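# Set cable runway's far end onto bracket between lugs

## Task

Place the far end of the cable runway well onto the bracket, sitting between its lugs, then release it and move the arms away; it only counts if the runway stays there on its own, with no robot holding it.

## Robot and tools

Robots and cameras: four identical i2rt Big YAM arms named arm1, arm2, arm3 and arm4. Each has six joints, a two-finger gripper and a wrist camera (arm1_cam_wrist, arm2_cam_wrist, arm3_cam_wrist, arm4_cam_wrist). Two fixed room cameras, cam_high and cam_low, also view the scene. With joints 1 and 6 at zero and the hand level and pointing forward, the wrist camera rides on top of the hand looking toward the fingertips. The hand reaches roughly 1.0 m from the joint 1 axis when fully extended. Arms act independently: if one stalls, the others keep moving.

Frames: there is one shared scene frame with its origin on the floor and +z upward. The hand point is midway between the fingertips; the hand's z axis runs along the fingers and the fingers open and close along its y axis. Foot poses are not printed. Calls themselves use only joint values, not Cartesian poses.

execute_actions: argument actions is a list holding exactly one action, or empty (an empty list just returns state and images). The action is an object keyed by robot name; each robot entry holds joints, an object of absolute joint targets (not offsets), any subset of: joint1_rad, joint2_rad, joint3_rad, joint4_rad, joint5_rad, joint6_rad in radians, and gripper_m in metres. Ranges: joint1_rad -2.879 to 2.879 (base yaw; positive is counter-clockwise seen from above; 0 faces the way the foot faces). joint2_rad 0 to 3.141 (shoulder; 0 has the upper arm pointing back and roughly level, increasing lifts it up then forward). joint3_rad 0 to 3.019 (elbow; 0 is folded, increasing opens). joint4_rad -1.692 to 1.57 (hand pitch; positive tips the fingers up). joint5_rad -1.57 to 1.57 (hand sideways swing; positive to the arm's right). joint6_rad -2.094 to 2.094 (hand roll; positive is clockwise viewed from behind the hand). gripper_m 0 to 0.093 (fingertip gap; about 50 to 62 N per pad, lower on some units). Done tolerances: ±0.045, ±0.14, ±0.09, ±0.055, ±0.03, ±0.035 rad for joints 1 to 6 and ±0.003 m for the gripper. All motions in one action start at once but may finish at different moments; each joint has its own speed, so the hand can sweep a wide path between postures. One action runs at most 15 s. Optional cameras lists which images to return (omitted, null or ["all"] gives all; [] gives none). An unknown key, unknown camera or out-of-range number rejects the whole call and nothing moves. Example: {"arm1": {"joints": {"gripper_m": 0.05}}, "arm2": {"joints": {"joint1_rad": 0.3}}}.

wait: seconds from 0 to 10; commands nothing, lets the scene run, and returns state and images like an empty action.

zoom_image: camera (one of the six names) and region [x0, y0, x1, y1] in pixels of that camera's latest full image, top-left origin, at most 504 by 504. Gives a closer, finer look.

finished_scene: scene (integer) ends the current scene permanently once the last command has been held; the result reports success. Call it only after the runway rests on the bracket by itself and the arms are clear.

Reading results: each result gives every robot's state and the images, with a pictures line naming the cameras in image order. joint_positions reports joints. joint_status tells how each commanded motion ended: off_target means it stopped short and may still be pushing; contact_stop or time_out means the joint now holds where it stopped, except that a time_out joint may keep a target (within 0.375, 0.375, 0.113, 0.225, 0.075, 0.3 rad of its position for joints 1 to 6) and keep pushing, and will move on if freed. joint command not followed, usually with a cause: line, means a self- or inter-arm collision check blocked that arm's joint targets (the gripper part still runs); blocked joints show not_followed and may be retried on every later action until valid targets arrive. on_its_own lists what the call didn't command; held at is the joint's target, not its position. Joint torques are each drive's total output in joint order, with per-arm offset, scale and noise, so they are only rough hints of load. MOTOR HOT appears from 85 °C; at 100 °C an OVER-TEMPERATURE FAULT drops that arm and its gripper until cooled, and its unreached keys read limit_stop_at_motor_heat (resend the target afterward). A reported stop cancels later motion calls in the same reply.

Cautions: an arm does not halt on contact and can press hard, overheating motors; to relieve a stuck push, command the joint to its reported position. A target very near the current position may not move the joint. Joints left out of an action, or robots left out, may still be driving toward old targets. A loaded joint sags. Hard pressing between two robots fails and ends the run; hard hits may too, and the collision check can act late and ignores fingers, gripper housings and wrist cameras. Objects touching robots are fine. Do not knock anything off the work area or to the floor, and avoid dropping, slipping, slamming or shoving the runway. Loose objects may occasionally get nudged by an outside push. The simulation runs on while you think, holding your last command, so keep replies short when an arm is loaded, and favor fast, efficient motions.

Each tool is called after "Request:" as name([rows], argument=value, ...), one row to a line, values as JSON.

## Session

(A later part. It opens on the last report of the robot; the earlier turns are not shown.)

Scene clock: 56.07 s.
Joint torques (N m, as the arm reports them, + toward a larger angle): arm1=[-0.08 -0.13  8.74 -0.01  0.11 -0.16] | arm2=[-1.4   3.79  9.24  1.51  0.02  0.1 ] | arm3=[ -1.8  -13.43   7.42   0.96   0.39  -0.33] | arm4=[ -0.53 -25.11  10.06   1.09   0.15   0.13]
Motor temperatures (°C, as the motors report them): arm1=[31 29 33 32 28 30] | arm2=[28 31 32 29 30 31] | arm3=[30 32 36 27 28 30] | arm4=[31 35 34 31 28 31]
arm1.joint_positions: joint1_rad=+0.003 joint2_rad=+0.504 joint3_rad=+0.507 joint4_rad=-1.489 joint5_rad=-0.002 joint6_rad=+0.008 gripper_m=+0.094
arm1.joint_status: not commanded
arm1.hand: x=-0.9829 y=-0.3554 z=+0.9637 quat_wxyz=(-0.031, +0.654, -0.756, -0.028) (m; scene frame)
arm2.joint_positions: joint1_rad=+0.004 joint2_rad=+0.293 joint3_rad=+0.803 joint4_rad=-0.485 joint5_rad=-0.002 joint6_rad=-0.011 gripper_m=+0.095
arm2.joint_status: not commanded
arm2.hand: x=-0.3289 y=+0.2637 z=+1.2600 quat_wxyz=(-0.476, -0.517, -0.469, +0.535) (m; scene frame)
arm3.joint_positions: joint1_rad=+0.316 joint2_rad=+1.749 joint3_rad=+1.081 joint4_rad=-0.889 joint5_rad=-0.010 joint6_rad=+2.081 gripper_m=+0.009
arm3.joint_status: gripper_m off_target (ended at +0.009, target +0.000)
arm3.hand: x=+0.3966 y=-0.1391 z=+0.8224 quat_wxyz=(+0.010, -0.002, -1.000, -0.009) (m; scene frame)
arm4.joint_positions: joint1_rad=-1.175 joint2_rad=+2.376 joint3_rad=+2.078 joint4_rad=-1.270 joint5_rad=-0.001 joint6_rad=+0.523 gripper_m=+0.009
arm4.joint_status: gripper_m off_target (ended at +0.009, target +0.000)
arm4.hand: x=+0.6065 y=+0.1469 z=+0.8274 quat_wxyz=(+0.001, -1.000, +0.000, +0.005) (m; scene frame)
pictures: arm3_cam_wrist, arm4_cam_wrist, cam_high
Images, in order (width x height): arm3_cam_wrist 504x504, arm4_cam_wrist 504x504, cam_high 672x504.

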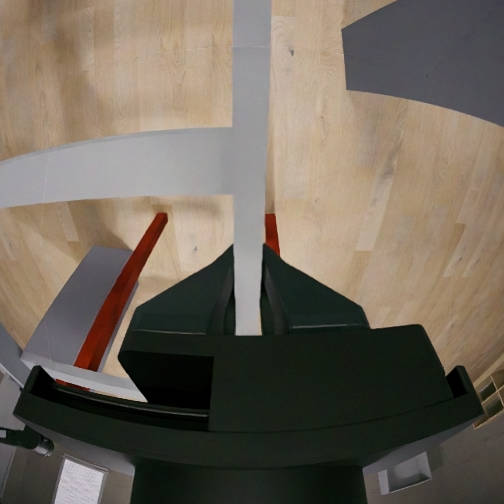

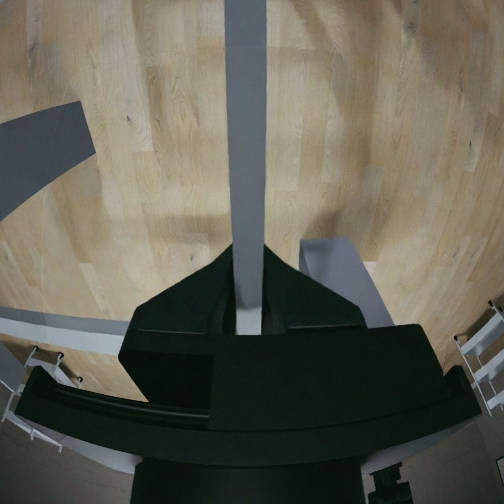

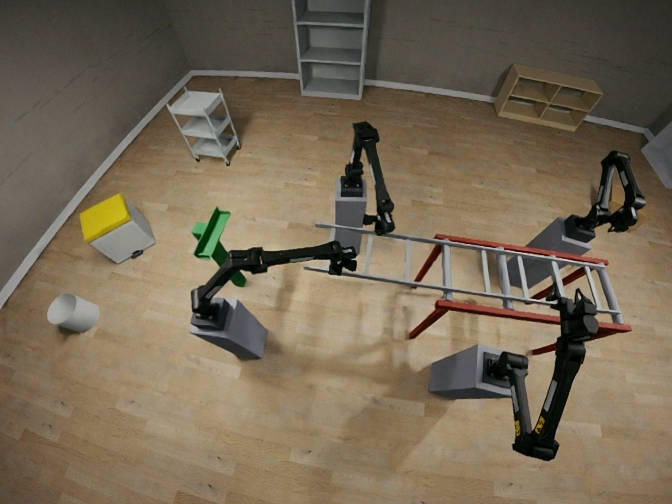

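Request:
execute_actions([
  {"arm3":{"joints":{"joint1_rad":0.2075,"joint2_rad":1.696,"joint3_rad":1.025,"joint4_rad":-0.9,"joint6_rad":1.969}},"arm4":{"joints":{"joint1_rad":-1.134,"joint2_rad":2.238,"joint3_rad":1.834,"joint4_rad":-1.167,"joint6_rad":0.56}}},
], cameras=[])

Request:
execute_actions([
  {"arm3":{"joints":{"joint1_rad":0.087,"joint2_rad":1.655,"joint3_rad":0.97,"joint4_rad":-0.886,"joint6_rad":1.848}},"arm4":{"joints":{"joint1_rad":-1.086,"joint2_rad":2.1235,"joint3_rad":1.629,"joint4_rad":-1.076,"joint6_rad":0.608}}},
], cameras=["cam_high","cam_low"])

Scene clock: 66.23 s.
Joint torques (N m, as the arm reports them, + toward a larger angle): arm1=[-0.11 -0.12  8.74 -0.01  0.11 -0.15] | arm2=[-1.53  3.92  9.28  1.56  0.01  0.09] | arm3=[  0.26 -14.61   7.39   0.22   0.29  -0.25] | arm4=[  0.16 -23.75   9.45   0.69   0.25   0.06]
Motor temperatures (°C, as the motors report them): arm1=[31 29 34 32 28 30] | arm2=[28 31 32 29 30 31] | arm3=[30 32 36 27 28 30] | arm4=[31 36 33 31 28 31]
arm1.joint_positions: joint1_rad=+0.003 joint2_rad=+0.504 joint3_rad=+0.507 joint4_rad=-1.489 joint5_rad=-0.002 joint6_rad=+0.008 gripper_m=+0.094
arm1.joint_status: not commanded
arm1.hand: x=-0.9829 y=-0.3554 z=+0.9637 quat_wxyz=(-0.031, +0.654, -0.756, -0.028) (m; scene frame)
arm2.joint_positions: joint1_rad=+0.004 joint2_rad=+0.293 joint3_rad=+0.803 joint4_rad=-0.485 joint5_rad=-0.002 joint6_rad=-0.011 gripper_m=+0.095
arm2.joint_status: not commanded
arm2.hand: x=-0.3289 y=+0.2637 z=+1.2600 quat_wxyz=(-0.476, -0.517, -0.469, +0.535) (m; scene frame)
arm3.joint_positions: joint1_rad=+0.201 joint2_rad=+1.707 joint3_rad=+1.024 joint4_rad=-0.898 joint5_rad=-0.007 joint6_rad=+1.978 gripper_m=+0.009
arm3.joint_status: all done
arm3.hand: x=+0.4540 y=-0.1388 z=+0.8228 quat_wxyz=(+0.004, -0.008, -1.000, +0.001) (m; scene frame)
arm4.joint_positions: joint1_rad=-1.133 joint2_rad=+2.246 joint3_rad=+1.834 joint4_rad=-1.176 joint5_rad=-0.003 joint6_rad=+0.557 gripper_m=+0.009
arm4.joint_status: all done
arm4.hand: x=+0.6645 y=+0.1483 z=+0.8257 quat_wxyz=(+0.005, -1.000, -0.004, -0.004) (m; scene frame)
pictures: none
No camera images: the call's "cameras" was empty. Leave "cameras" out to get every camera's image.

Scene clock: 67.27 s.
Joint torques (N m, as the arm reports them, + toward a larger angle): arm1=[-0.11 -0.11  8.75 -0.01  0.11 -0.15] | arm2=[-1.52  3.86  9.25  1.52  0.02  0.09] | arm3=[  0.05 -15.16   7.4    0.23   0.24  -0.2 ] | arm4=[ -0.18 -21.5    9.5    0.43   0.22   0.06]
Motor temperatures (°C, as the motors report them): arm1=[31 29 34 32 28 30] | arm2=[28 31 32 29 30 31] | arm3=[30 32 36 27 28 30] | arm4=[31 36 33 31 28 31]
arm1.joint_positions: joint1_rad=+0.003 joint2_rad=+0.504 joint3_rad=+0.507 joint4_rad=-1.489 joint5_rad=-0.002 joint6_rad=+0.008 gripper_m=+0.094
arm1.joint_status: not commanded
arm1.hand: x=-0.9829 y=-0.3554 z=+0.9637 quat_wxyz=(-0.031, +0.654, -0.756, -0.028) (m; scene frame)
arm2.joint_positions: joint1_rad=+0.004 joint2_rad=+0.293 joint3_rad=+0.803 joint4_rad=-0.485 joint5_rad=-0.002 joint6_rad=-0.011 gripper_m=+0.095
arm2.joint_status: not commanded
arm2.hand: x=-0.3289 y=+0.2637 z=+1.2600 quat_wxyz=(-0.476, -0.517, -0.469, +0.535) (m; scene frame)
arm3.joint_positions: joint1_rad=+0.078 joint2_rad=+1.668 joint3_rad=+0.971 joint4_rad=-0.883 joint5_rad=-0.005 joint6_rad=+1.856 gripper_m=+0.009
arm3.joint_status: all done
arm3.hand: x=+0.5092 y=-0.1385 z=+0.8225 quat_wxyz=(+0.004, -0.008, -1.000, +0.001) (m; scene frame)
arm4.joint_positions: joint1_rad=-1.086 joint2_rad=+2.132 joint3_rad=+1.624 joint4_rad=-1.081 joint5_rad=-0.002 joint6_rad=+0.604 gripper_m=+0.009
arm4.joint_status: all done
arm4.hand: x=+0.7202 y=+0.1499 z=+0.8239 quat_wxyz=(+0.006, -1.000, -0.004, -0.004) (m; scene frame)
pictures: cam_high, cam_low
Images, in order (width x height): cam_high 672x504, cam_low 672x504.

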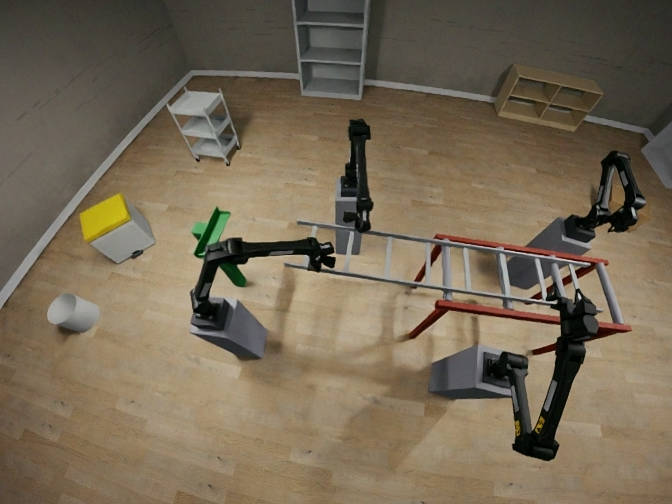

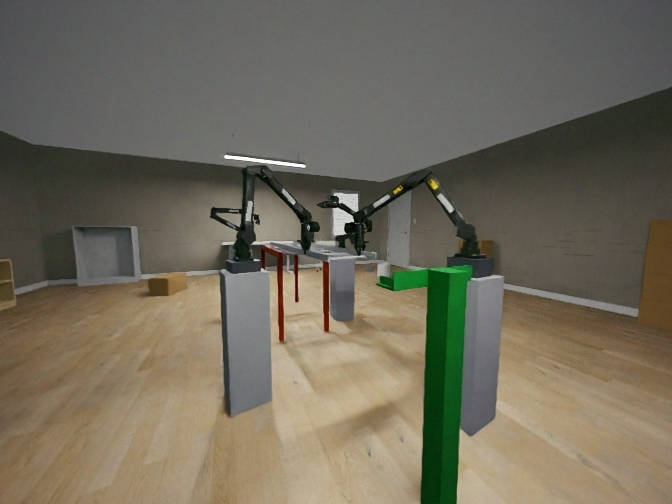

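Request:
execute_actions([
  {"arm3":{"joints":{"joint1_rad":-0.17,"joint2_rad":1.607,"joint3_rad":0.924,"joint4_rad":-0.875,"joint6_rad":1.578}},"arm4":{"joints":{"joint1_rad":-0.967,"joint2_rad":1.918,"joint3_rad":1.31,"joint4_rad":-0.94,"joint6_rad":0.73}}},
], cameras=[])

Request:
execute_actions([
  {"arm3":{"joints":{"joint1_rad":-0.436,"joint2_rad":1.637,"joint3_rad":0.97,"joint4_rad":-0.884,"joint6_rad":1.312}},"arm4":{"joints":{"joint1_rad":-0.804,"joint2_rad":1.755,"joint3_rad":1.063,"joint4_rad":-0.853,"joint6_rad":0.892}}},
], cameras=[])

Request:
execute_actions([
  {"arm3":{"joints":{"joint1_rad":-0.671,"joint2_rad":1.722,"joint3_rad":1.095,"joint4_rad":-0.917,"joint6_rad":1.077}},"arm4":{"joints":{"joint1_rad":-0.585,"joint2_rad":1.628,"joint3_rad":0.886,"joint4_rad":-0.799,"joint6_rad":1.112}}},
], cameras=["cam_high","cam_low","arm3_cam_wrist","arm4_cam_wrist"])

Request:
zoom_image(camera="cam_low", region=[260, 200, 500, 320])

Scene clock: 71.53 s.
Joint torques (N m, as the arm reports them, + toward a larger angle): arm1=[-0.12 -0.11  8.74 -0.01  0.11 -0.15] | arm2=[-1.47  3.92  9.25  1.55  0.01  0.09] | arm3=[  1.05 -14.54   8.03   0.14  -0.23  -0.31] | arm4=[ -1.11 -20.09   9.97  -0.21   0.62  -0.11]
Motor temperatures (°C, as the motors report them): arm1=[31 29 34 32 28 30] | arm2=[28 31 32 29 30 31] | arm3=[30 32 36 27 29 30] | arm4=[31 36 33 31 28 31]
arm1.joint_positions: joint1_rad=+0.003 joint2_rad=+0.504 joint3_rad=+0.507 joint4_rad=-1.489 joint5_rad=-0.002 joint6_rad=+0.008 gripper_m=+0.094
arm1.joint_status: not commanded
arm1.hand: x=-0.9829 y=-0.3554 z=+0.9637 quat_wxyz=(-0.031, +0.654, -0.756, -0.028) (m; scene frame)
arm2.joint_positions: joint1_rad=+0.004 joint2_rad=+0.293 joint3_rad=+0.803 joint4_rad=-0.485 joint5_rad=-0.002 joint6_rad=-0.011 gripper_m=+0.095
arm2.joint_status: not commanded
arm2.hand: x=-0.3289 y=+0.2637 z=+1.2600 quat_wxyz=(-0.476, -0.517, -0.469, +0.535) (m; scene frame)
arm3.joint_positions: joint1_rad=-0.189 joint2_rad=+1.630 joint3_rad=+0.914 joint4_rad=-0.871 joint5_rad=+0.007 joint6_rad=+1.594 gripper_m=+0.009
arm3.joint_status: all done
arm3.hand: x=+0.6212 y=-0.1437 z=+0.8205 quat_wxyz=(-0.001, -0.011, -1.000, +0.003) (m; scene frame)
arm4.joint_positions: joint1_rad=-0.955 joint2_rad=+1.946 joint3_rad=+1.292 joint4_rad=-0.930 joint5_rad=-0.012 joint6_rad=+0.745 gripper_m=+0.009
arm4.joint_status: all done
arm4.hand: x=+0.8354 y=+0.1447 z=+0.8193 quat_wxyz=(+0.002, -1.000, +0.001, -0.005) (m; scene frame)
pictures: none
No camera images: the call's "cameras" was empty. Leave "cameras" out to get every camera's image.

Scene clock: 72.80 s.
Joint torques (N m, as the arm reports them, + toward a larger angle): arm1=[-0.11 -0.11  8.73 -0.01  0.11 -0.15] | arm2=[-1.33  3.89  9.24  1.55  0.02  0.11] | arm3=[  1.16 -13.95   9.68  -0.39  -0.18  -0.26] | arm4=[ -1.05 -17.94   9.07  -0.74   0.61  -0.16]
Motor temperatures (°C, as the motors report them): arm1=[31 29 34 32 28 30] | arm2=[28 31 32 29 30 31] | arm3=[30 32 36 27 29 30] | arm4=[31 36 33 31 29 31]
arm1.joint_positions: joint1_rad=+0.003 joint2_rad=+0.504 joint3_rad=+0.507 joint4_rad=-1.489 joint5_rad=-0.002 joint6_rad=+0.008 gripper_m=+0.094
arm1.joint_status: not commanded
arm1.hand: x=-0.9829 y=-0.3554 z=+0.9637 quat_wxyz=(-0.031, +0.654, -0.756, -0.028) (m; scene frame)
arm2.joint_positions: joint1_rad=+0.004 joint2_rad=+0.293 joint3_rad=+0.803 joint4_rad=-0.485 joint5_rad=-0.002 joint6_rad=-0.011 gripper_m=+0.095
arm2.joint_status: not commanded
arm2.hand: x=-0.3289 y=+0.2637 z=+1.2600 quat_wxyz=(-0.476, -0.517, -0.469, +0.535) (m; scene frame)
arm3.joint_positions: joint1_rad=-0.454 joint2_rad=+1.648 joint3_rad=+0.938 joint4_rad=-0.862 joint5_rad=+0.007 joint6_rad=+1.331 gripper_m=+0.009
arm3.joint_status: all done
arm3.hand: x=+0.7283 y=-0.1464 z=+0.8198 quat_wxyz=(-0.001, -0.012, -1.000, -0.003) (m; scene frame)
arm4.joint_positions: joint1_rad=-0.792 joint2_rad=+1.796 joint3_rad=+1.048 joint4_rad=-0.829 joint5_rad=-0.012 joint6_rad=+0.911 gripper_m=+0.009
arm4.joint_status: all done
arm4.hand: x=+0.9429 y=+0.1443 z=+0.8175 quat_wxyz=(+0.001, -1.000, +0.003, -0.003) (m; scene frame)
pictures: none
No camera images: the call's "cameras" was empty. Leave "cameras" out to get every camera's image.

Scene clock: 74.10 s.
Joint torques (N m, as the arm reports them, + toward a larger angle): arm1=[-0.11 -0.11  8.74  0.    0.11 -0.15] | arm2=[-1.37  3.86  9.25  1.51  0.02  0.1 ] | arm3=[  1.01 -16.85   9.98  -0.61  -0.09  -0.28] | arm4=[ -0.21 -16.93   8.48  -0.89   0.4   -0.07]
Motor temperatures (°C, as the motors report them): arm1=[31 29 34 32 28 30] | arm2=[28 31 32 29 30 31] | arm3=[30 32 36 27 29 30] | arm4=[31 35 33 31 29 32]
arm1.joint_positions: joint1_rad=+0.003 joint2_rad=+0.504 joint3_rad=+0.507 joint4_rad=-1.489 joint5_rad=-0.002 joint6_rad=+0.008 gripper_m=+0.094
arm1.joint_status: not commanded
arm1.hand: x=-0.9829 y=-0.3554 z=+0.9637 quat_wxyz=(-0.031, +0.654, -0.756, -0.028) (m; scene frame)
arm2.joint_positions: joint1_rad=+0.004 joint2_rad=+0.293 joint3_rad=+0.803 joint4_rad=-0.485 joint5_rad=-0.002 joint6_rad=-0.011 gripper_m=+0.095
arm2.joint_status: not commanded
arm2.hand: x=-0.3289 y=+0.2637 z=+1.2600 quat_wxyz=(-0.476, -0.517, -0.469, +0.535) (m; scene frame)
arm3.joint_positions: joint1_rad=-0.687 joint2_rad=+1.740 joint3_rad=+1.063 joint4_rad=-0.893 joint5_rad=+0.005 joint6_rad=+1.097 gripper_m=+0.009
arm3.joint_status: all done
arm3.hand: x=+0.8360 y=-0.1445 z=+0.8186 quat_wxyz=(+0.000, -0.012, -1.000, -0.004) (m; scene frame)
arm4.joint_positions: joint1_rad=-0.581 joint2_rad=+1.685 joint3_rad=+0.872 joint4_rad=-0.774 joint5_rad=-0.006 joint6_rad=+1.122 gripper_m=+0.009
arm4.joint_status: all done
arm4.hand: x=+1.0487 y=+0.1485 z=+0.8138 quat_wxyz=(+0.008, -1.000, +0.003, -0.002) (m; scene frame)
pictures: arm3_cam_wrist, arm4_cam_wrist, cam_high, cam_low
Images, in order (width x height): arm3_cam_wrist 504x504, arm4_cam_wrist 504x504, cam_high 672x504, cam_low 672x504.

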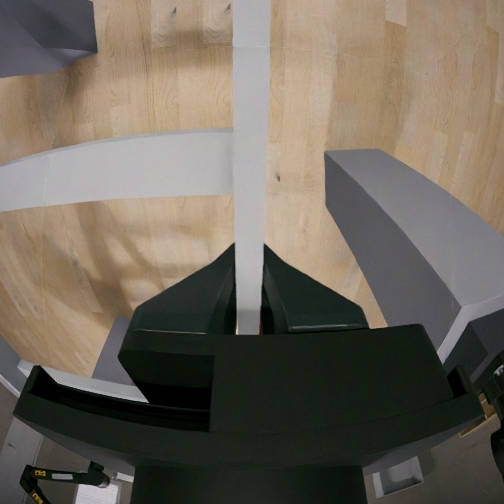

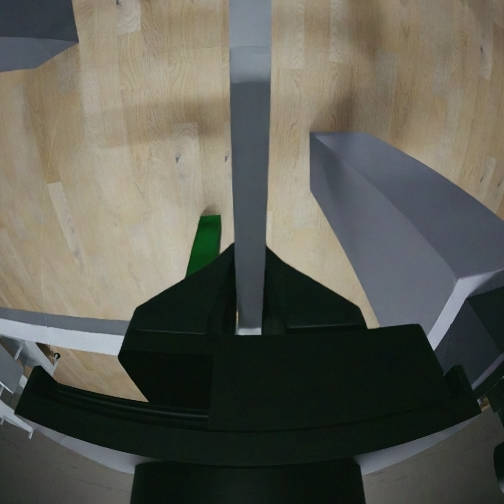

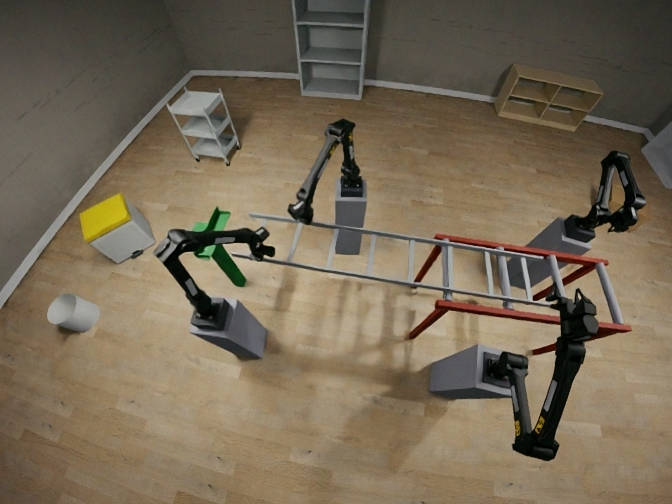

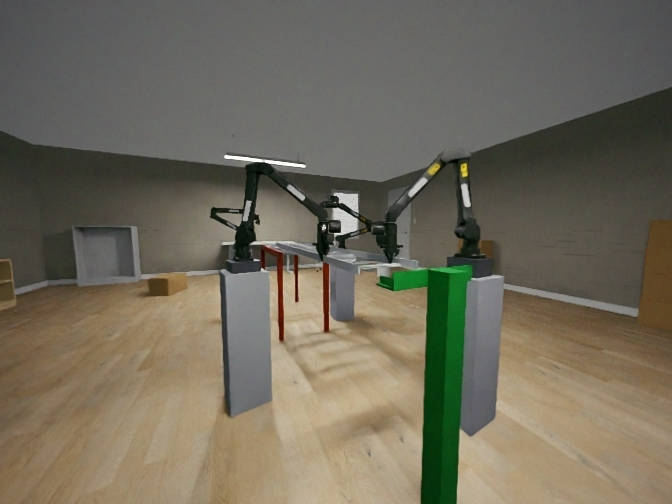

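Region (260, 200, 500, 320) of cam_low's 672x504 image, scaled by 2.100, with more detail than that image has.

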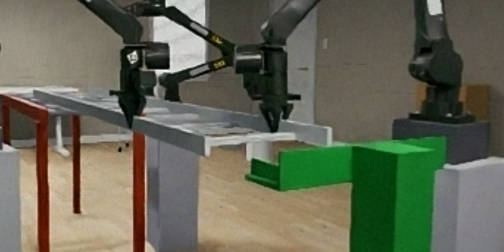

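Request:
zoom_image(camera="cam_high", region=[150, 180, 330, 300])

Region (150, 180, 330, 300) of cam_high's 672x504 image, scaled by 2.800, with more detail than that image has.

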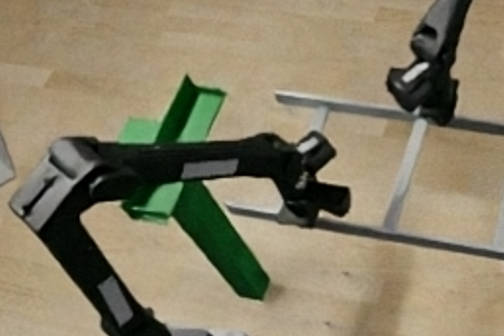

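Request:
execute_actions([
  {"arm3":{"joints":{"joint1_rad":-0.81,"joint2_rad":1.78,"joint3_rad":1.26,"joint4_rad":-1.014,"joint6_rad":0.922}},"arm4":{"joints":{"joint1_rad":-0.39,"joint2_rad":1.47,"joint3_rad":0.835,"joint4_rad":-0.87,"joint6_rad":1.3}}},
], cameras=["cam_high","cam_low"])

Request:
zoom_image(camera="cam_low", region=[300, 220, 500, 320])

Request:
zoom_image(camera="cam_high", region=[150, 180, 330, 300])

Scene clock: 81.30 s.
Joint torques (N m, as the arm reports them, + toward a larger angle): arm1=[-0.1  -0.12  8.75 -0.02  0.12 -0.15] | arm2=[-1.5   3.78  9.23  1.54  0.02  0.09] | arm3=[  0.43 -18.58  11.45  -0.78  -0.11  -0.39] | arm4=[ -0.17 -19.31  10.17  -1.98   0.43  -0.09]
Motor temperatures (°C, as the motors report them): arm1=[31 29 34 32 28 30] | arm2=[28 31 32 29 30 31] | arm3=[30 33 37 27 28 30] | arm4=[31 35 33 31 29 32]
arm1.joint_positions: joint1_rad=+0.003 joint2_rad=+0.504 joint3_rad=+0.507 joint4_rad=-1.489 joint5_rad=-0.002 joint6_rad=+0.008 gripper_m=+0.094
arm1.joint_status: not commanded
arm1.hand: x=-0.9829 y=-0.3554 z=+0.9637 quat_wxyz=(-0.031, +0.654, -0.756, -0.028) (m; scene frame)
arm2.joint_positions: joint1_rad=+0.004 joint2_rad=+0.293 joint3_rad=+0.803 joint4_rad=-0.485 joint5_rad=-0.002 joint6_rad=-0.011 gripper_m=+0.095
arm2.joint_status: not commanded
arm2.hand: x=-0.3289 y=+0.2637 z=+1.2600 quat_wxyz=(-0.476, -0.517, -0.469, +0.535) (m; scene frame)
arm3.joint_positions: joint1_rad=-0.829 joint2_rad=+1.802 joint3_rad=+1.217 joint4_rad=-0.979 joint5_rad=+0.004 joint6_rad=+0.951 gripper_m=+0.009
arm3.joint_status: all done
arm3.hand: x=+0.9162 y=-0.1440 z=+0.8374 quat_wxyz=(-0.001, -0.009, -1.000, -0.006) (m; scene frame)
arm4.joint_positions: joint1_rad=-0.389 joint2_rad=+1.575 joint3_rad=+0.806 joint4_rad=-0.820 joint5_rad=-0.007 joint6_rad=+1.311 gripper_m=+0.009
arm4.joint_status: all done
arm4.hand: x=+1.1270 y=+0.1509 z=+0.8350 quat_wxyz=(+0.010, -1.000, +0.001, -0.002) (m; scene frame)
pictures: cam_high, cam_low
Images, in order (width x height): cam_high 672x504, cam_low 672x504.

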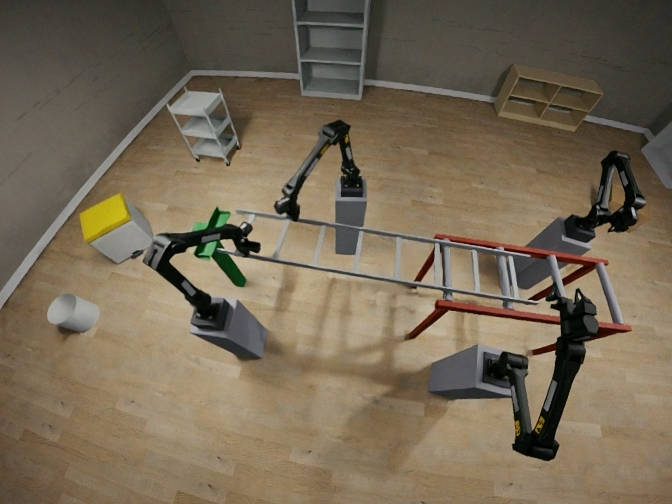

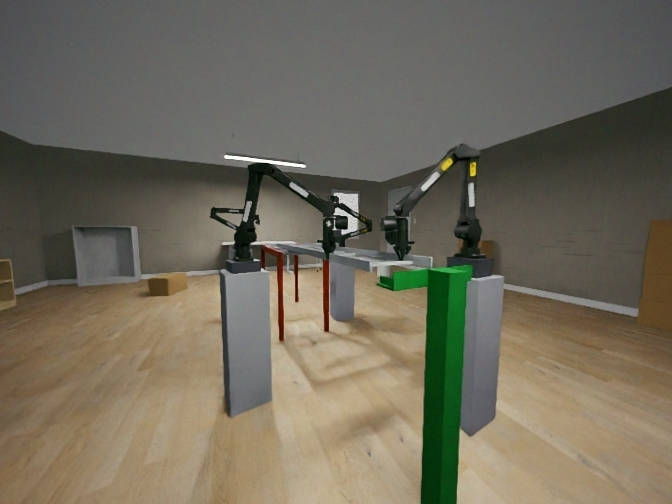

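Region (300, 220, 500, 320) of cam_low's 672x504 image, scaled by 2.520, with more detail than that image has.

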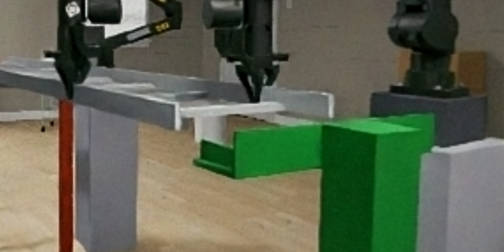

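Region (150, 180, 330, 300) of cam_high's 672x504 image, scaled by 2.800, with more detail than that image has.

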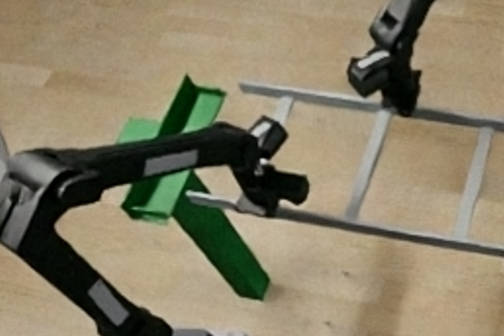

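Request:
execute_actions(actions=[], cameras=["arm3_cam_wrist","arm4_cam_wrist","cam_high"])

Request:
zoom_image(camera="cam_high", region=[185, 195, 260, 270])

Scene clock: 83.97 s.
Joint torques (N m, as the arm reports them, + toward a larger angle): arm1=[-0.12 -0.12  8.75 -0.01  0.12 -0.15] | arm2=[-1.31  3.8   9.27  1.53  0.02  0.1 ] | arm3=[  1.48 -19.44  11.25  -1.07  -0.08  -0.42] | arm4=[ -0.22 -19.23  10.21  -1.98   0.42  -0.08]
Motor temperatures (°C, as the motors report them): arm1=[31 29 34 32 28 30] | arm2=[28 31 32 29 30 31] | arm3=[30 33 38 27 28 30] | arm4=[31 35 33 31 29 32]
arm1.joint_positions: joint1_rad=+0.003 joint2_rad=+0.504 joint3_rad=+0.507 joint4_rad=-1.489 joint5_rad=-0.002 joint6_rad=+0.008 gripper_m=+0.094
arm1.joint_status: not commanded
arm1.hand: x=-0.9829 y=-0.3554 z=+0.9637 quat_wxyz=(-0.031, +0.654, -0.756, -0.028) (m; scene frame)
arm2.joint_positions: joint1_rad=+0.004 joint2_rad=+0.293 joint3_rad=+0.803 joint4_rad=-0.485 joint5_rad=-0.002 joint6_rad=-0.011 gripper_m=+0.095
arm2.joint_status: not commanded
arm2.hand: x=-0.3289 y=+0.2637 z=+1.2600 quat_wxyz=(-0.476, -0.517, -0.469, +0.535) (m; scene frame)
arm3.joint_positions: joint1_rad=-0.829 joint2_rad=+1.802 joint3_rad=+1.217 joint4_rad=-0.979 joint5_rad=+0.004 joint6_rad=+0.951 gripper_m=+0.009
arm3.joint_status: all done
arm3.hand: x=+0.9162 y=-0.1440 z=+0.8374 quat_wxyz=(-0.001, -0.009, -1.000, -0.006) (m; scene frame)
arm4.joint_positions: joint1_rad=-0.389 joint2_rad=+1.575 joint3_rad=+0.806 joint4_rad=-0.820 joint5_rad=-0.007 joint6_rad=+1.311 gripper_m=+0.009
arm4.joint_status: all done
arm4.hand: x=+1.1270 y=+0.1509 z=+0.8350 quat_wxyz=(+0.010, -1.000, +0.001, -0.002) (m; scene frame)
pictures: arm3_cam_wrist, arm4_cam_wrist, cam_high
Images, in order (width x height): arm3_cam_wrist 504x504, arm4_cam_wrist 504x504, cam_high 672x504.

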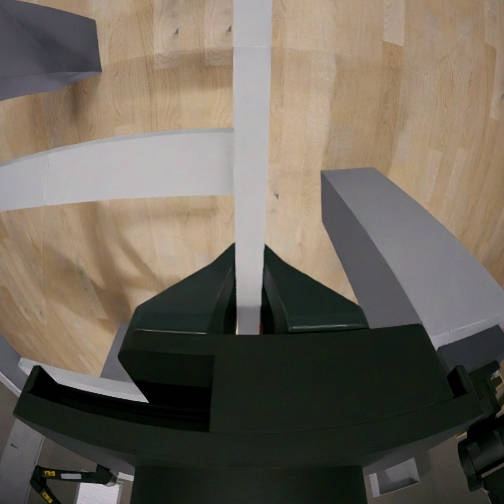

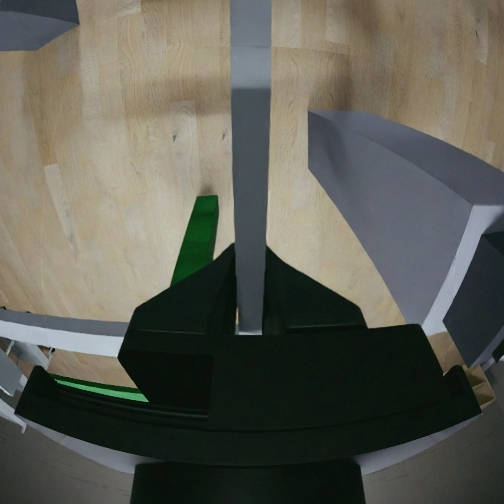

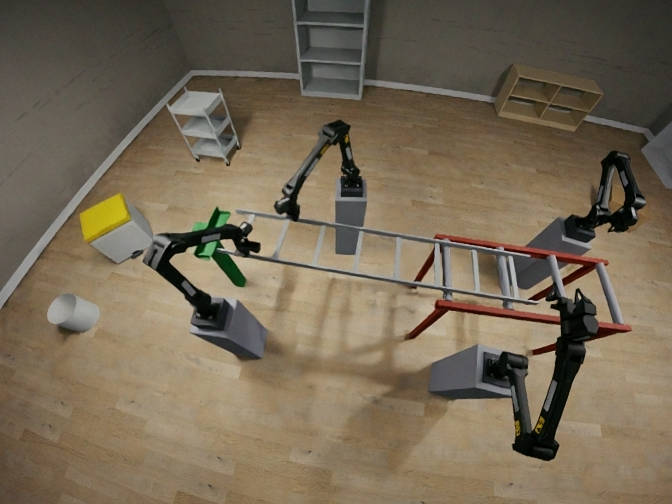

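Region (185, 195, 260, 270) of cam_high's 672x504 image, scaled by 6.720, with more detail than that image has.

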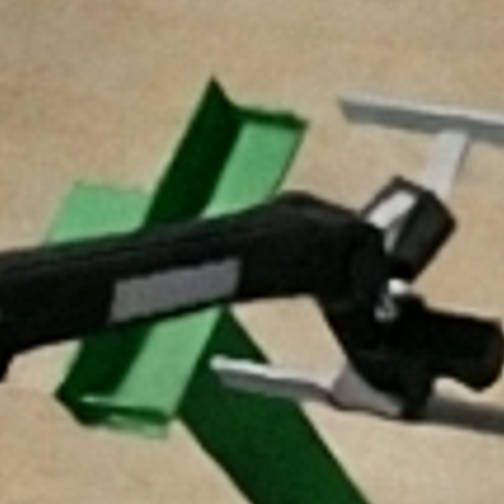

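Request:
execute_actions([
  {"arm3":{"joints":{"joint1_rad":-0.92,"joint2_rad":1.93,"joint3_rad":1.503,"joint4_rad":-1.106,"joint6_rad":0.795}},"arm4":{"joints":{"joint1_rad":-0.138,"joint2_rad":1.38,"joint3_rad":0.757,"joint4_rad":-0.858,"joint6_rad":1.547}}},
], cameras=["cam_high","cam_low"])

Request:
zoom_image(camera="cam_low", region=[330, 230, 500, 315])

Request:
zoom_image(camera="cam_high", region=[175, 190, 265, 280])

Scene clock: 91.23 s.
Joint torques (N m, as the arm reports them, + toward a larger angle): arm1=[-0.11 -0.13  8.74 -0.01  0.11 -0.15] | arm2=[-1.49  3.84  9.24  1.53  0.02  0.1 ] | arm3=[  1.66 -21.78  11.18  -0.8   -0.07  -0.47] | arm4=[  0.15 -18.07  11.56  -1.84  -0.01   0.  ]
Motor temperatures (°C, as the motors report them): arm1=[31 29 34 32 28 30] | arm2=[28 31 32 29 30 31] | arm3=[30 33 39 27 28 30] | arm4=[31 35 33 31 29 32]
arm1.joint_positions: joint1_rad=+0.003 joint2_rad=+0.504 joint3_rad=+0.507 joint4_rad=-1.489 joint5_rad=-0.002 joint6_rad=+0.008 gripper_m=+0.094
arm1.joint_status: not commanded
arm1.hand: x=-0.9829 y=-0.3554 z=+0.9637 quat_wxyz=(-0.031, +0.654, -0.756, -0.028) (m; scene frame)
arm2.joint_positions: joint1_rad=+0.004 joint2_rad=+0.293 joint3_rad=+0.803 joint4_rad=-0.485 joint5_rad=-0.002 joint6_rad=-0.011 gripper_m=+0.095
arm2.joint_status: not commanded
arm2.hand: x=-0.3289 y=+0.2637 z=+1.2600 quat_wxyz=(-0.476, -0.517, -0.469, +0.535) (m; scene frame)
arm3.joint_positions: joint1_rad=-0.943 joint2_rad=+1.959 joint3_rad=+1.469 joint4_rad=-1.073 joint5_rad=+0.004 joint6_rad=+0.825 gripper_m=+0.009
arm3.joint_status: all done
arm3.hand: x=+1.0087 y=-0.1274 z=+0.8401 quat_wxyz=(-0.001, -0.004, -1.000, -0.006) (m; scene frame)
arm4.joint_positions: joint1_rad=-0.139 joint2_rad=+1.490 joint3_rad=+0.714 joint4_rad=-0.809 joint5_rad=+0.004 joint6_rad=+1.550 gripper_m=+0.009
arm4.joint_status: all done
arm4.hand: x=+1.2149 y=+0.1724 z=+0.8368 quat_wxyz=(+0.009, -1.000, -0.004, +0.006) (m; scene frame)
pictures: cam_high, cam_low
Images, in order (width x height): cam_high 672x504, cam_low 672x504.

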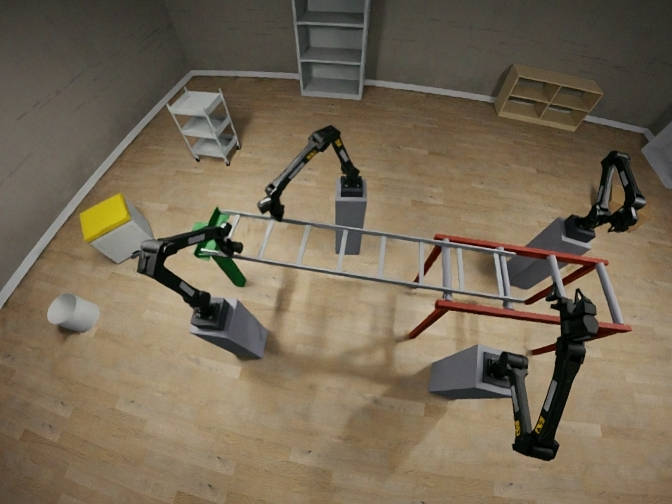

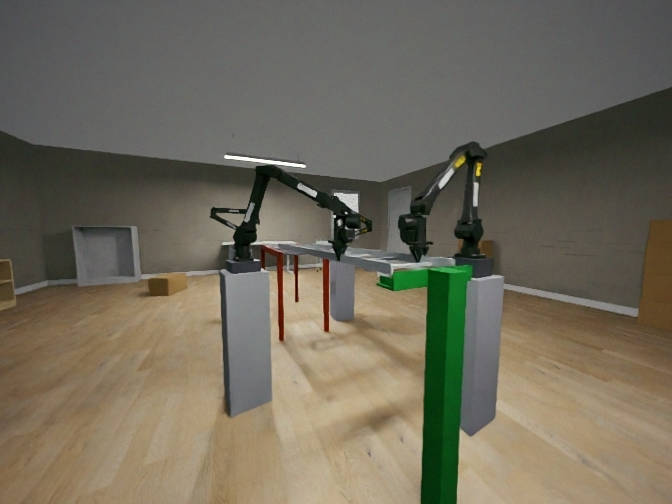

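Region (330, 230, 500, 315) of cam_low's 672x504 image, scaled by 2.965, with more detail than that image has.

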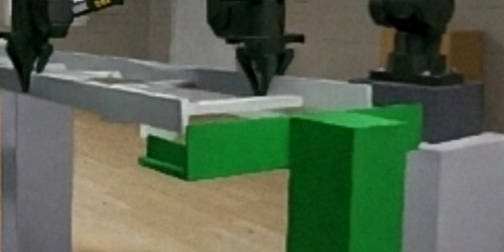

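Region (175, 190, 265, 280) of cam_high's 672x504 image, scaled by 5.600, with more detail than that image has.

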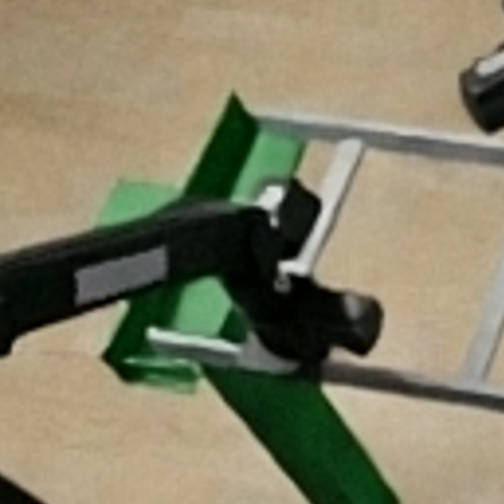

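Request:
execute_actions([
  {"arm3":{"joints":{"joint1_rad":-0.937,"joint2_rad":1.99,"joint3_rad":1.51,"joint4_rad":-1.075,"joint6_rad":0.78}},"arm4":{"joints":{"joint1_rad":-0.1,"joint2_rad":1.46,"joint3_rad":0.71,"joint4_rad":-0.755,"joint6_rad":1.585}}},
], cameras=["cam_high","cam_low"])

Request:
zoom_image(camera="cam_low", region=[330, 230, 500, 315])

Request:
zoom_image(camera="cam_high", region=[175, 190, 265, 280])

Scene clock: 98.90 s.
Joint torques (N m, as the arm reports them, + toward a larger angle): arm1=[-0.09 -0.11  8.75 -0.01  0.11 -0.15] | arm2=[-1.28  3.78  9.24  1.55  0.02  0.1 ] | arm3=[ -0.38 -20.83  11.18  -0.55   0.    -0.56] | arm4=[  2.43 -15.98   9.21  -0.87  -0.35   0.25]
Motor temperatures (°C, as the motors report them): arm1=[31 29 34 32 28 30] | arm2=[28 31 32 29 30 31] | arm3=[30 34 39 27 28 30] | arm4=[31 35 33 31 29 32]
arm1.joint_positions: joint1_rad=+0.003 joint2_rad=+0.504 joint3_rad=+0.507 joint4_rad=-1.489 joint5_rad=-0.002 joint6_rad=+0.008 gripper_m=+0.094
arm1.joint_status: not commanded
arm1.hand: x=-0.9829 y=-0.3554 z=+0.9637 quat_wxyz=(-0.031, +0.654, -0.756, -0.028) (m; scene frame)
arm2.joint_positions: joint1_rad=+0.004 joint2_rad=+0.293 joint3_rad=+0.803 joint4_rad=-0.485 joint5_rad=-0.002 joint6_rad=-0.011 gripper_m=+0.095
arm2.joint_status: not commanded
arm2.hand: x=-0.3289 y=+0.2637 z=+1.2600 quat_wxyz=(-0.476, -0.517, -0.469, +0.535) (m; scene frame)
arm3.joint_positions: joint1_rad=-0.943 joint2_rad=+1.996 joint3_rad=+1.472 joint4_rad=-1.051 joint5_rad=+0.001 joint6_rad=+0.825 gripper_m=+0.009
arm3.joint_status: joint6_rad time_out (moved +0.000 of -0.045); the others done
arm3.on_its_own: joint6_rad reads +0.825 and still pushes toward +0.780 since a time_out
arm3.hand: x=+1.0099 y=-0.1251 z=+0.8206 quat_wxyz=(+0.004, -0.003, -1.000, -0.003) (m; scene frame)
arm4.joint_positions: joint1_rad=-0.131 joint2_rad=+1.539 joint3_rad=+0.683 joint4_rad=-0.731 joint5_rad=+0.014 joint6_rad=+1.559 gripper_m=+0.009
arm4.joint_status: all done
arm4.hand: x=+1.2158 y=+0.1758 z=+0.8139 quat_wxyz=(+0.010, -1.000, -0.004, +0.010) (m; scene frame)
pictures: cam_high, cam_low
Images, in order (width x height): cam_high 672x504, cam_low 672x504.

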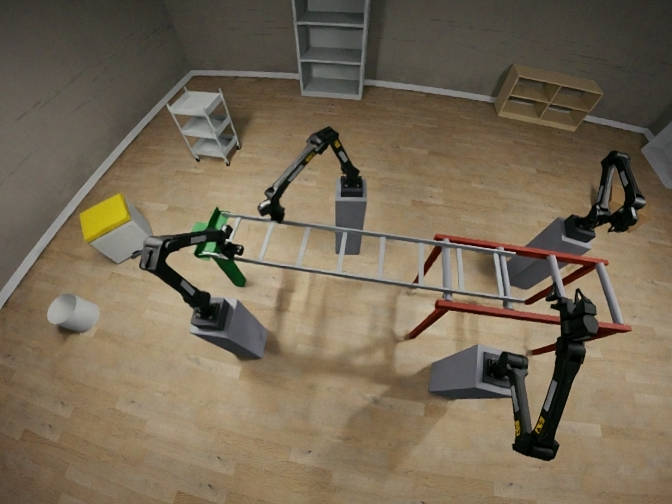

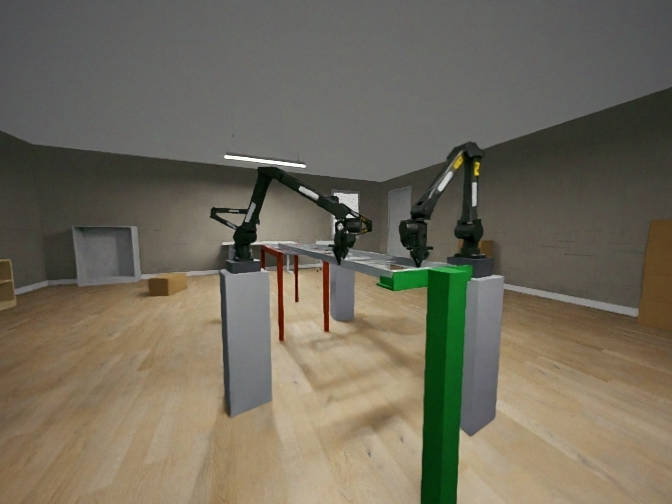

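Region (330, 230, 500, 315) of cam_low's 672x504 image, scaled by 2.965, with more detail than that image has.

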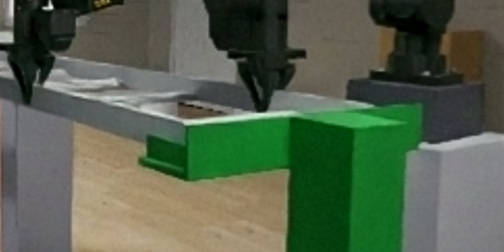

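Region (175, 190, 265, 280) of cam_high's 672x504 image, scaled by 5.600, with more detail than that image has.

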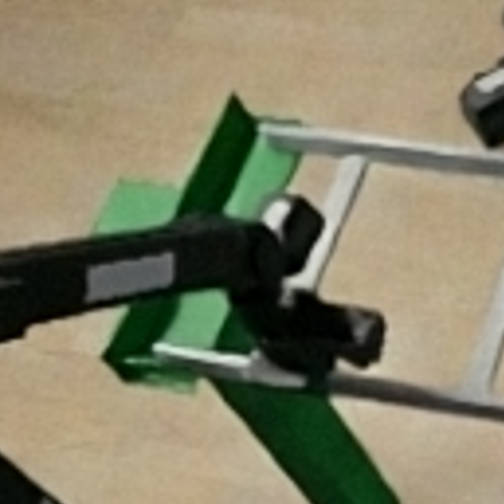

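Request:
execute_actions([
  {"arm3":{"joints":{"joint1_rad":-0.98,"joint2_rad":2.012,"joint3_rad":1.53,"joint4_rad":-1.07,"joint6_rad":0.80}},"arm4":{"joints":{"joint1_rad":-0.055,"joint2_rad":1.485,"joint3_rad":0.715,"joint4_rad":-0.715,"joint6_rad":1.6}}},
], cameras=["cam_high","cam_low"])

Request:
zoom_image(camera="cam_high", region=[175, 190, 265, 280])

Scene clock: 103.00 s.
Joint torques (N m, as the arm reports them, + toward a larger angle): arm1=[-0.11 -0.12  8.74 -0.01  0.11 -0.15] | arm2=[-1.27  3.9   9.23  1.57  0.02  0.09] | arm3=[ -1.85 -21.03  11.13  -0.3    0.16  -0.25] | arm4=[  1.9  -14.57   9.74  -0.29  -0.36  -0.09]
Motor temperatures (°C, as the motors report them): arm1=[31 29 34 32 28 30] | arm2=[28 31 32 29 30 31] | arm3=[30 35 40 27 28 30] | arm4=[31 35 33 31 29 32]
arm1.joint_positions: joint1_rad=+0.003 joint2_rad=+0.504 joint3_rad=+0.507 joint4_rad=-1.489 joint5_rad=-0.002 joint6_rad=+0.008 gripper_m=+0.094
arm1.joint_status: not commanded
arm1.hand: x=-0.9829 y=-0.3554 z=+0.9637 quat_wxyz=(-0.031, +0.654, -0.756, -0.028) (m; scene frame)
arm2.joint_positions: joint1_rad=+0.004 joint2_rad=+0.293 joint3_rad=+0.803 joint4_rad=-0.485 joint5_rad=-0.002 joint6_rad=-0.011 gripper_m=+0.095
arm2.joint_status: not commanded
arm2.hand: x=-0.3289 y=+0.2637 z=+1.2600 quat_wxyz=(-0.476, -0.517, -0.469, +0.535) (m; scene frame)
arm3.joint_positions: joint1_rad=-0.973 joint2_rad=+2.012 joint3_rad=+1.493 joint4_rad=-1.049 joint5_rad=-0.004 joint6_rad=+0.809 gripper_m=+0.009
arm3.joint_status: all done
arm3.hand: x=+1.0273 y=-0.1306 z=+0.8190 quat_wxyz=(+0.003, -0.011, -1.000, -0.007) (m; scene frame)
arm4.joint_positions: joint1_rad=-0.076 joint2_rad=+1.545 joint3_rad=+0.683 joint4_rad=-0.702 joint5_rad=+0.013 joint6_rad=+1.611 gripper_m=+0.009
arm4.joint_status: all done
arm4.hand: x=+1.2340 y=+0.1699 z=+0.8120 quat_wxyz=(-0.002, -1.000, -0.005, +0.010) (m; scene frame)
pictures: cam_high, cam_low
Images, in order (width x height): cam_high 672x504, cam_low 672x504.

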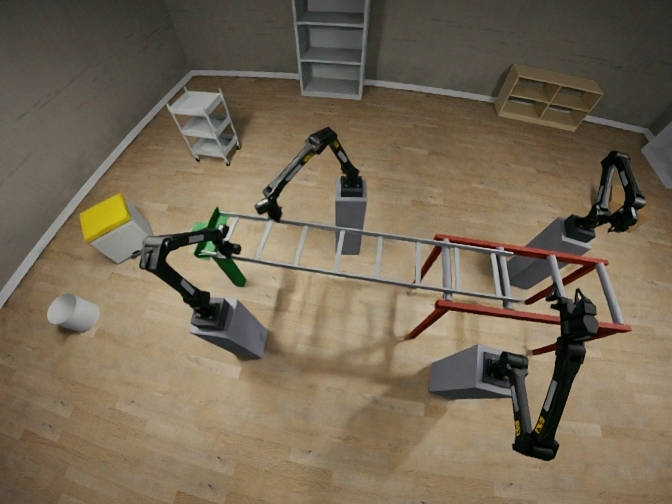

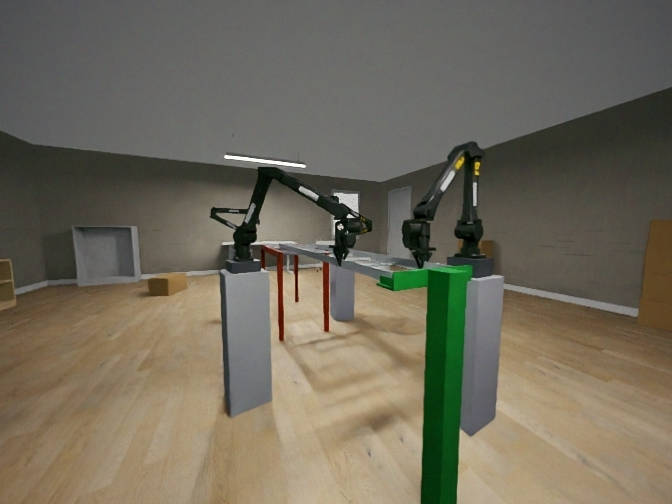

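Region (175, 190, 265, 280) of cam_high's 672x504 image, scaled by 5.600, with more detail than that image has.

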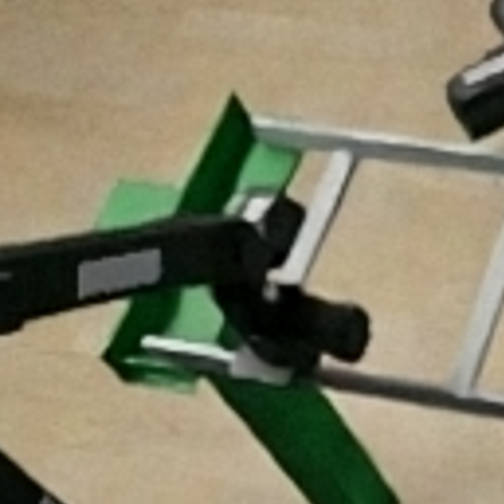

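Request:
execute_actions([
  {"arm3":{"joints":{"joint2_rad":2.02,"joint3_rad":1.495,"joint4_rad":-1.045}},"arm4":{"joints":{"joint2_rad":1.55,"joint3_rad":0.685,"joint4_rad":-0.695}}},
], cameras=[])

Request:
execute_actions([
  {"arm3":{"joints":{"gripper_m":0.05}},"arm4":{"joints":{"gripper_m":0.05}}},
], cameras=["cam_high","cam_low"])

Request:
zoom_image(camera="cam_low", region=[330, 230, 500, 315])

Scene clock: 105.00 s.
Joint torques (N m, as the arm reports them, + toward a larger angle): arm1=[-0.08 -0.1   8.74 -0.02  0.11 -0.16] | arm2=[-1.49  3.81  9.25  1.54  0.02  0.09] | arm3=[ -1.08 -19.84   8.33   0.54   0.17  -0.2 ] | arm4=[  1.74 -10.07   7.22   0.14  -0.34  -0.1 ]
Motor temperatures (°C, as the motors report them): arm1=[31 29 34 32 28 30] | arm2=[28 31 32 29 30 31] | arm3=[30 35 40 27 28 30] | arm4=[31 35 33 31 29 32]
arm1.joint_positions: joint1_rad=+0.003 joint2_rad=+0.504 joint3_rad=+0.507 joint4_rad=-1.489 joint5_rad=-0.002 joint6_rad=+0.008 gripper_m=+0.094
arm1.joint_status: not commanded
arm1.hand: x=-0.9829 y=-0.3554 z=+0.9637 quat_wxyz=(-0.031, +0.654, -0.756, -0.028) (m; scene frame)
arm2.joint_positions: joint1_rad=+0.004 joint2_rad=+0.293 joint3_rad=+0.803 joint4_rad=-0.485 joint5_rad=-0.002 joint6_rad=-0.011 gripper_m=+0.095
arm2.joint_status: not commanded
arm2.hand: x=-0.3289 y=+0.2637 z=+1.2600 quat_wxyz=(-0.476, -0.517, -0.469, +0.535) (m; scene frame)
arm3.joint_positions: joint1_rad=-0.973 joint2_rad=+2.016 joint3_rad=+1.493 joint4_rad=-1.046 joint5_rad=-0.004 joint6_rad=+0.809 gripper_m=+0.009
arm3.joint_status: all done
arm3.hand: x=+1.0274 y=-0.1304 z=+0.8169 quat_wxyz=(+0.003, -0.011, -1.000, -0.007) (m; scene frame)
arm4.joint_positions: joint1_rad=-0.076 joint2_rad=+1.553 joint3_rad=+0.680 joint4_rad=-0.692 joint5_rad=+0.013 joint6_rad=+1.612 gripper_m=+0.009
arm4.joint_status: all done
arm4.hand: x=+1.2339 y=+0.1707 z=+0.8086 quat_wxyz=(-0.001, -1.000, -0.005, +0.010) (m; scene frame)
pictures: none
No camera images: the call's "cameras" was empty. Leave "cameras" out to get every camera's image.

Scene clock: 105.70 s.
Joint torques (N m, as the arm reports them, + toward a larger angle): arm1=[-0.11 -0.11  8.74 -0.01  0.11 -0.15] | arm2=[-1.33  3.91  9.3   1.52  0.02  0.09] | arm3=[ -0.86 -20.58   8.49   0.59   0.13  -0.22] | arm4=[  0.93 -10.75   7.43   0.13   0.04  -0.09]
Motor temperatures (°C, as the motors report them): arm1=[31 29 34 32 28 30] | arm2=[28 31 32 29 30 31] | arm3=[30 35 40 27 28 30] | arm4=[31 34 33 31 29 32]
arm1.joint_positions: joint1_rad=+0.003 joint2_rad=+0.504 joint3_rad=+0.507 joint4_rad=-1.489 joint5_rad=-0.002 joint6_rad=+0.008 gripper_m=+0.094
arm1.joint_status: not commanded
arm1.hand: x=-0.9829 y=-0.3554 z=+0.9637 quat_wxyz=(-0.031, +0.654, -0.756, -0.028) (m; scene frame)
arm2.joint_positions: joint1_rad=+0.004 joint2_rad=+0.293 joint3_rad=+0.803 joint4_rad=-0.485 joint5_rad=-0.002 joint6_rad=-0.011 gripper_m=+0.095
arm2.joint_status: not commanded
arm2.hand: x=-0.3289 y=+0.2637 z=+1.2600 quat_wxyz=(-0.476, -0.517, -0.469, +0.535) (m; scene frame)
arm3.joint_positions: joint1_rad=-0.973 joint2_rad=+2.016 joint3_rad=+1.493 joint4_rad=-1.046 joint5_rad=-0.003 joint6_rad=+0.809 gripper_m=+0.050
arm3.joint_status: all done
arm3.hand: x=+1.0276 y=-0.1305 z=+0.8169 quat_wxyz=(+0.003, -0.011, -1.000, -0.007) (m; scene frame)
arm4.joint_positions: joint1_rad=-0.070 joint2_rad=+1.553 joint3_rad=+0.680 joint4_rad=-0.693 joint5_rad=+0.003 joint6_rad=+1.609 gripper_m=+0.050
arm4.joint_status: all done
arm4.hand: x=+1.2376 y=+0.1710 z=+0.8085 quat_wxyz=(-0.001, -1.000, -0.010, +0.005) (m; scene frame)
pictures: cam_high, cam_low
Images, in order (width x height): cam_high 672x504, cam_low 672x504.

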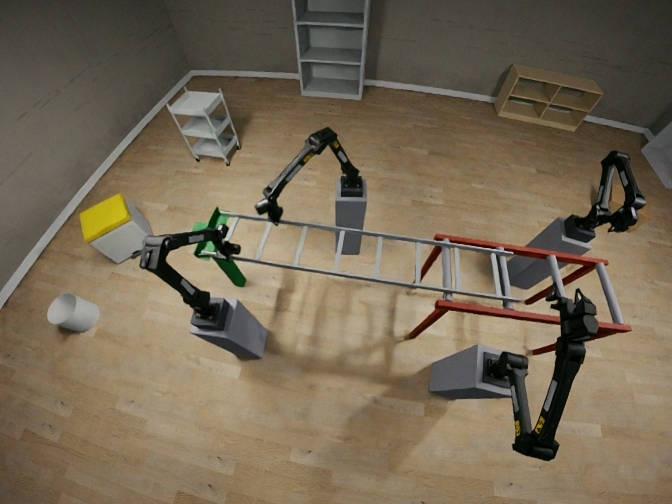

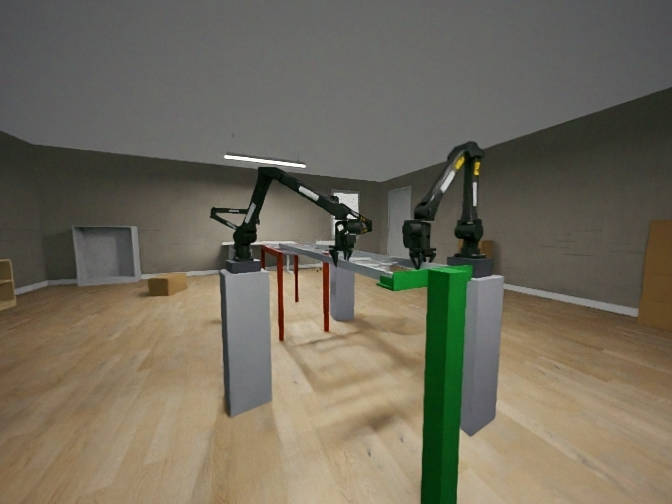

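Region (330, 230, 500, 315) of cam_low's 672x504 image, scaled by 2.965, with more detail than that image has.

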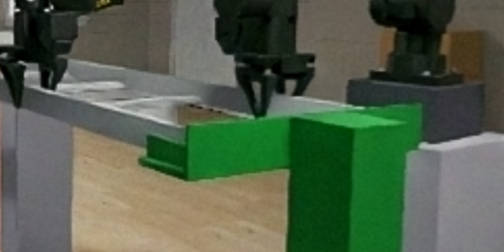

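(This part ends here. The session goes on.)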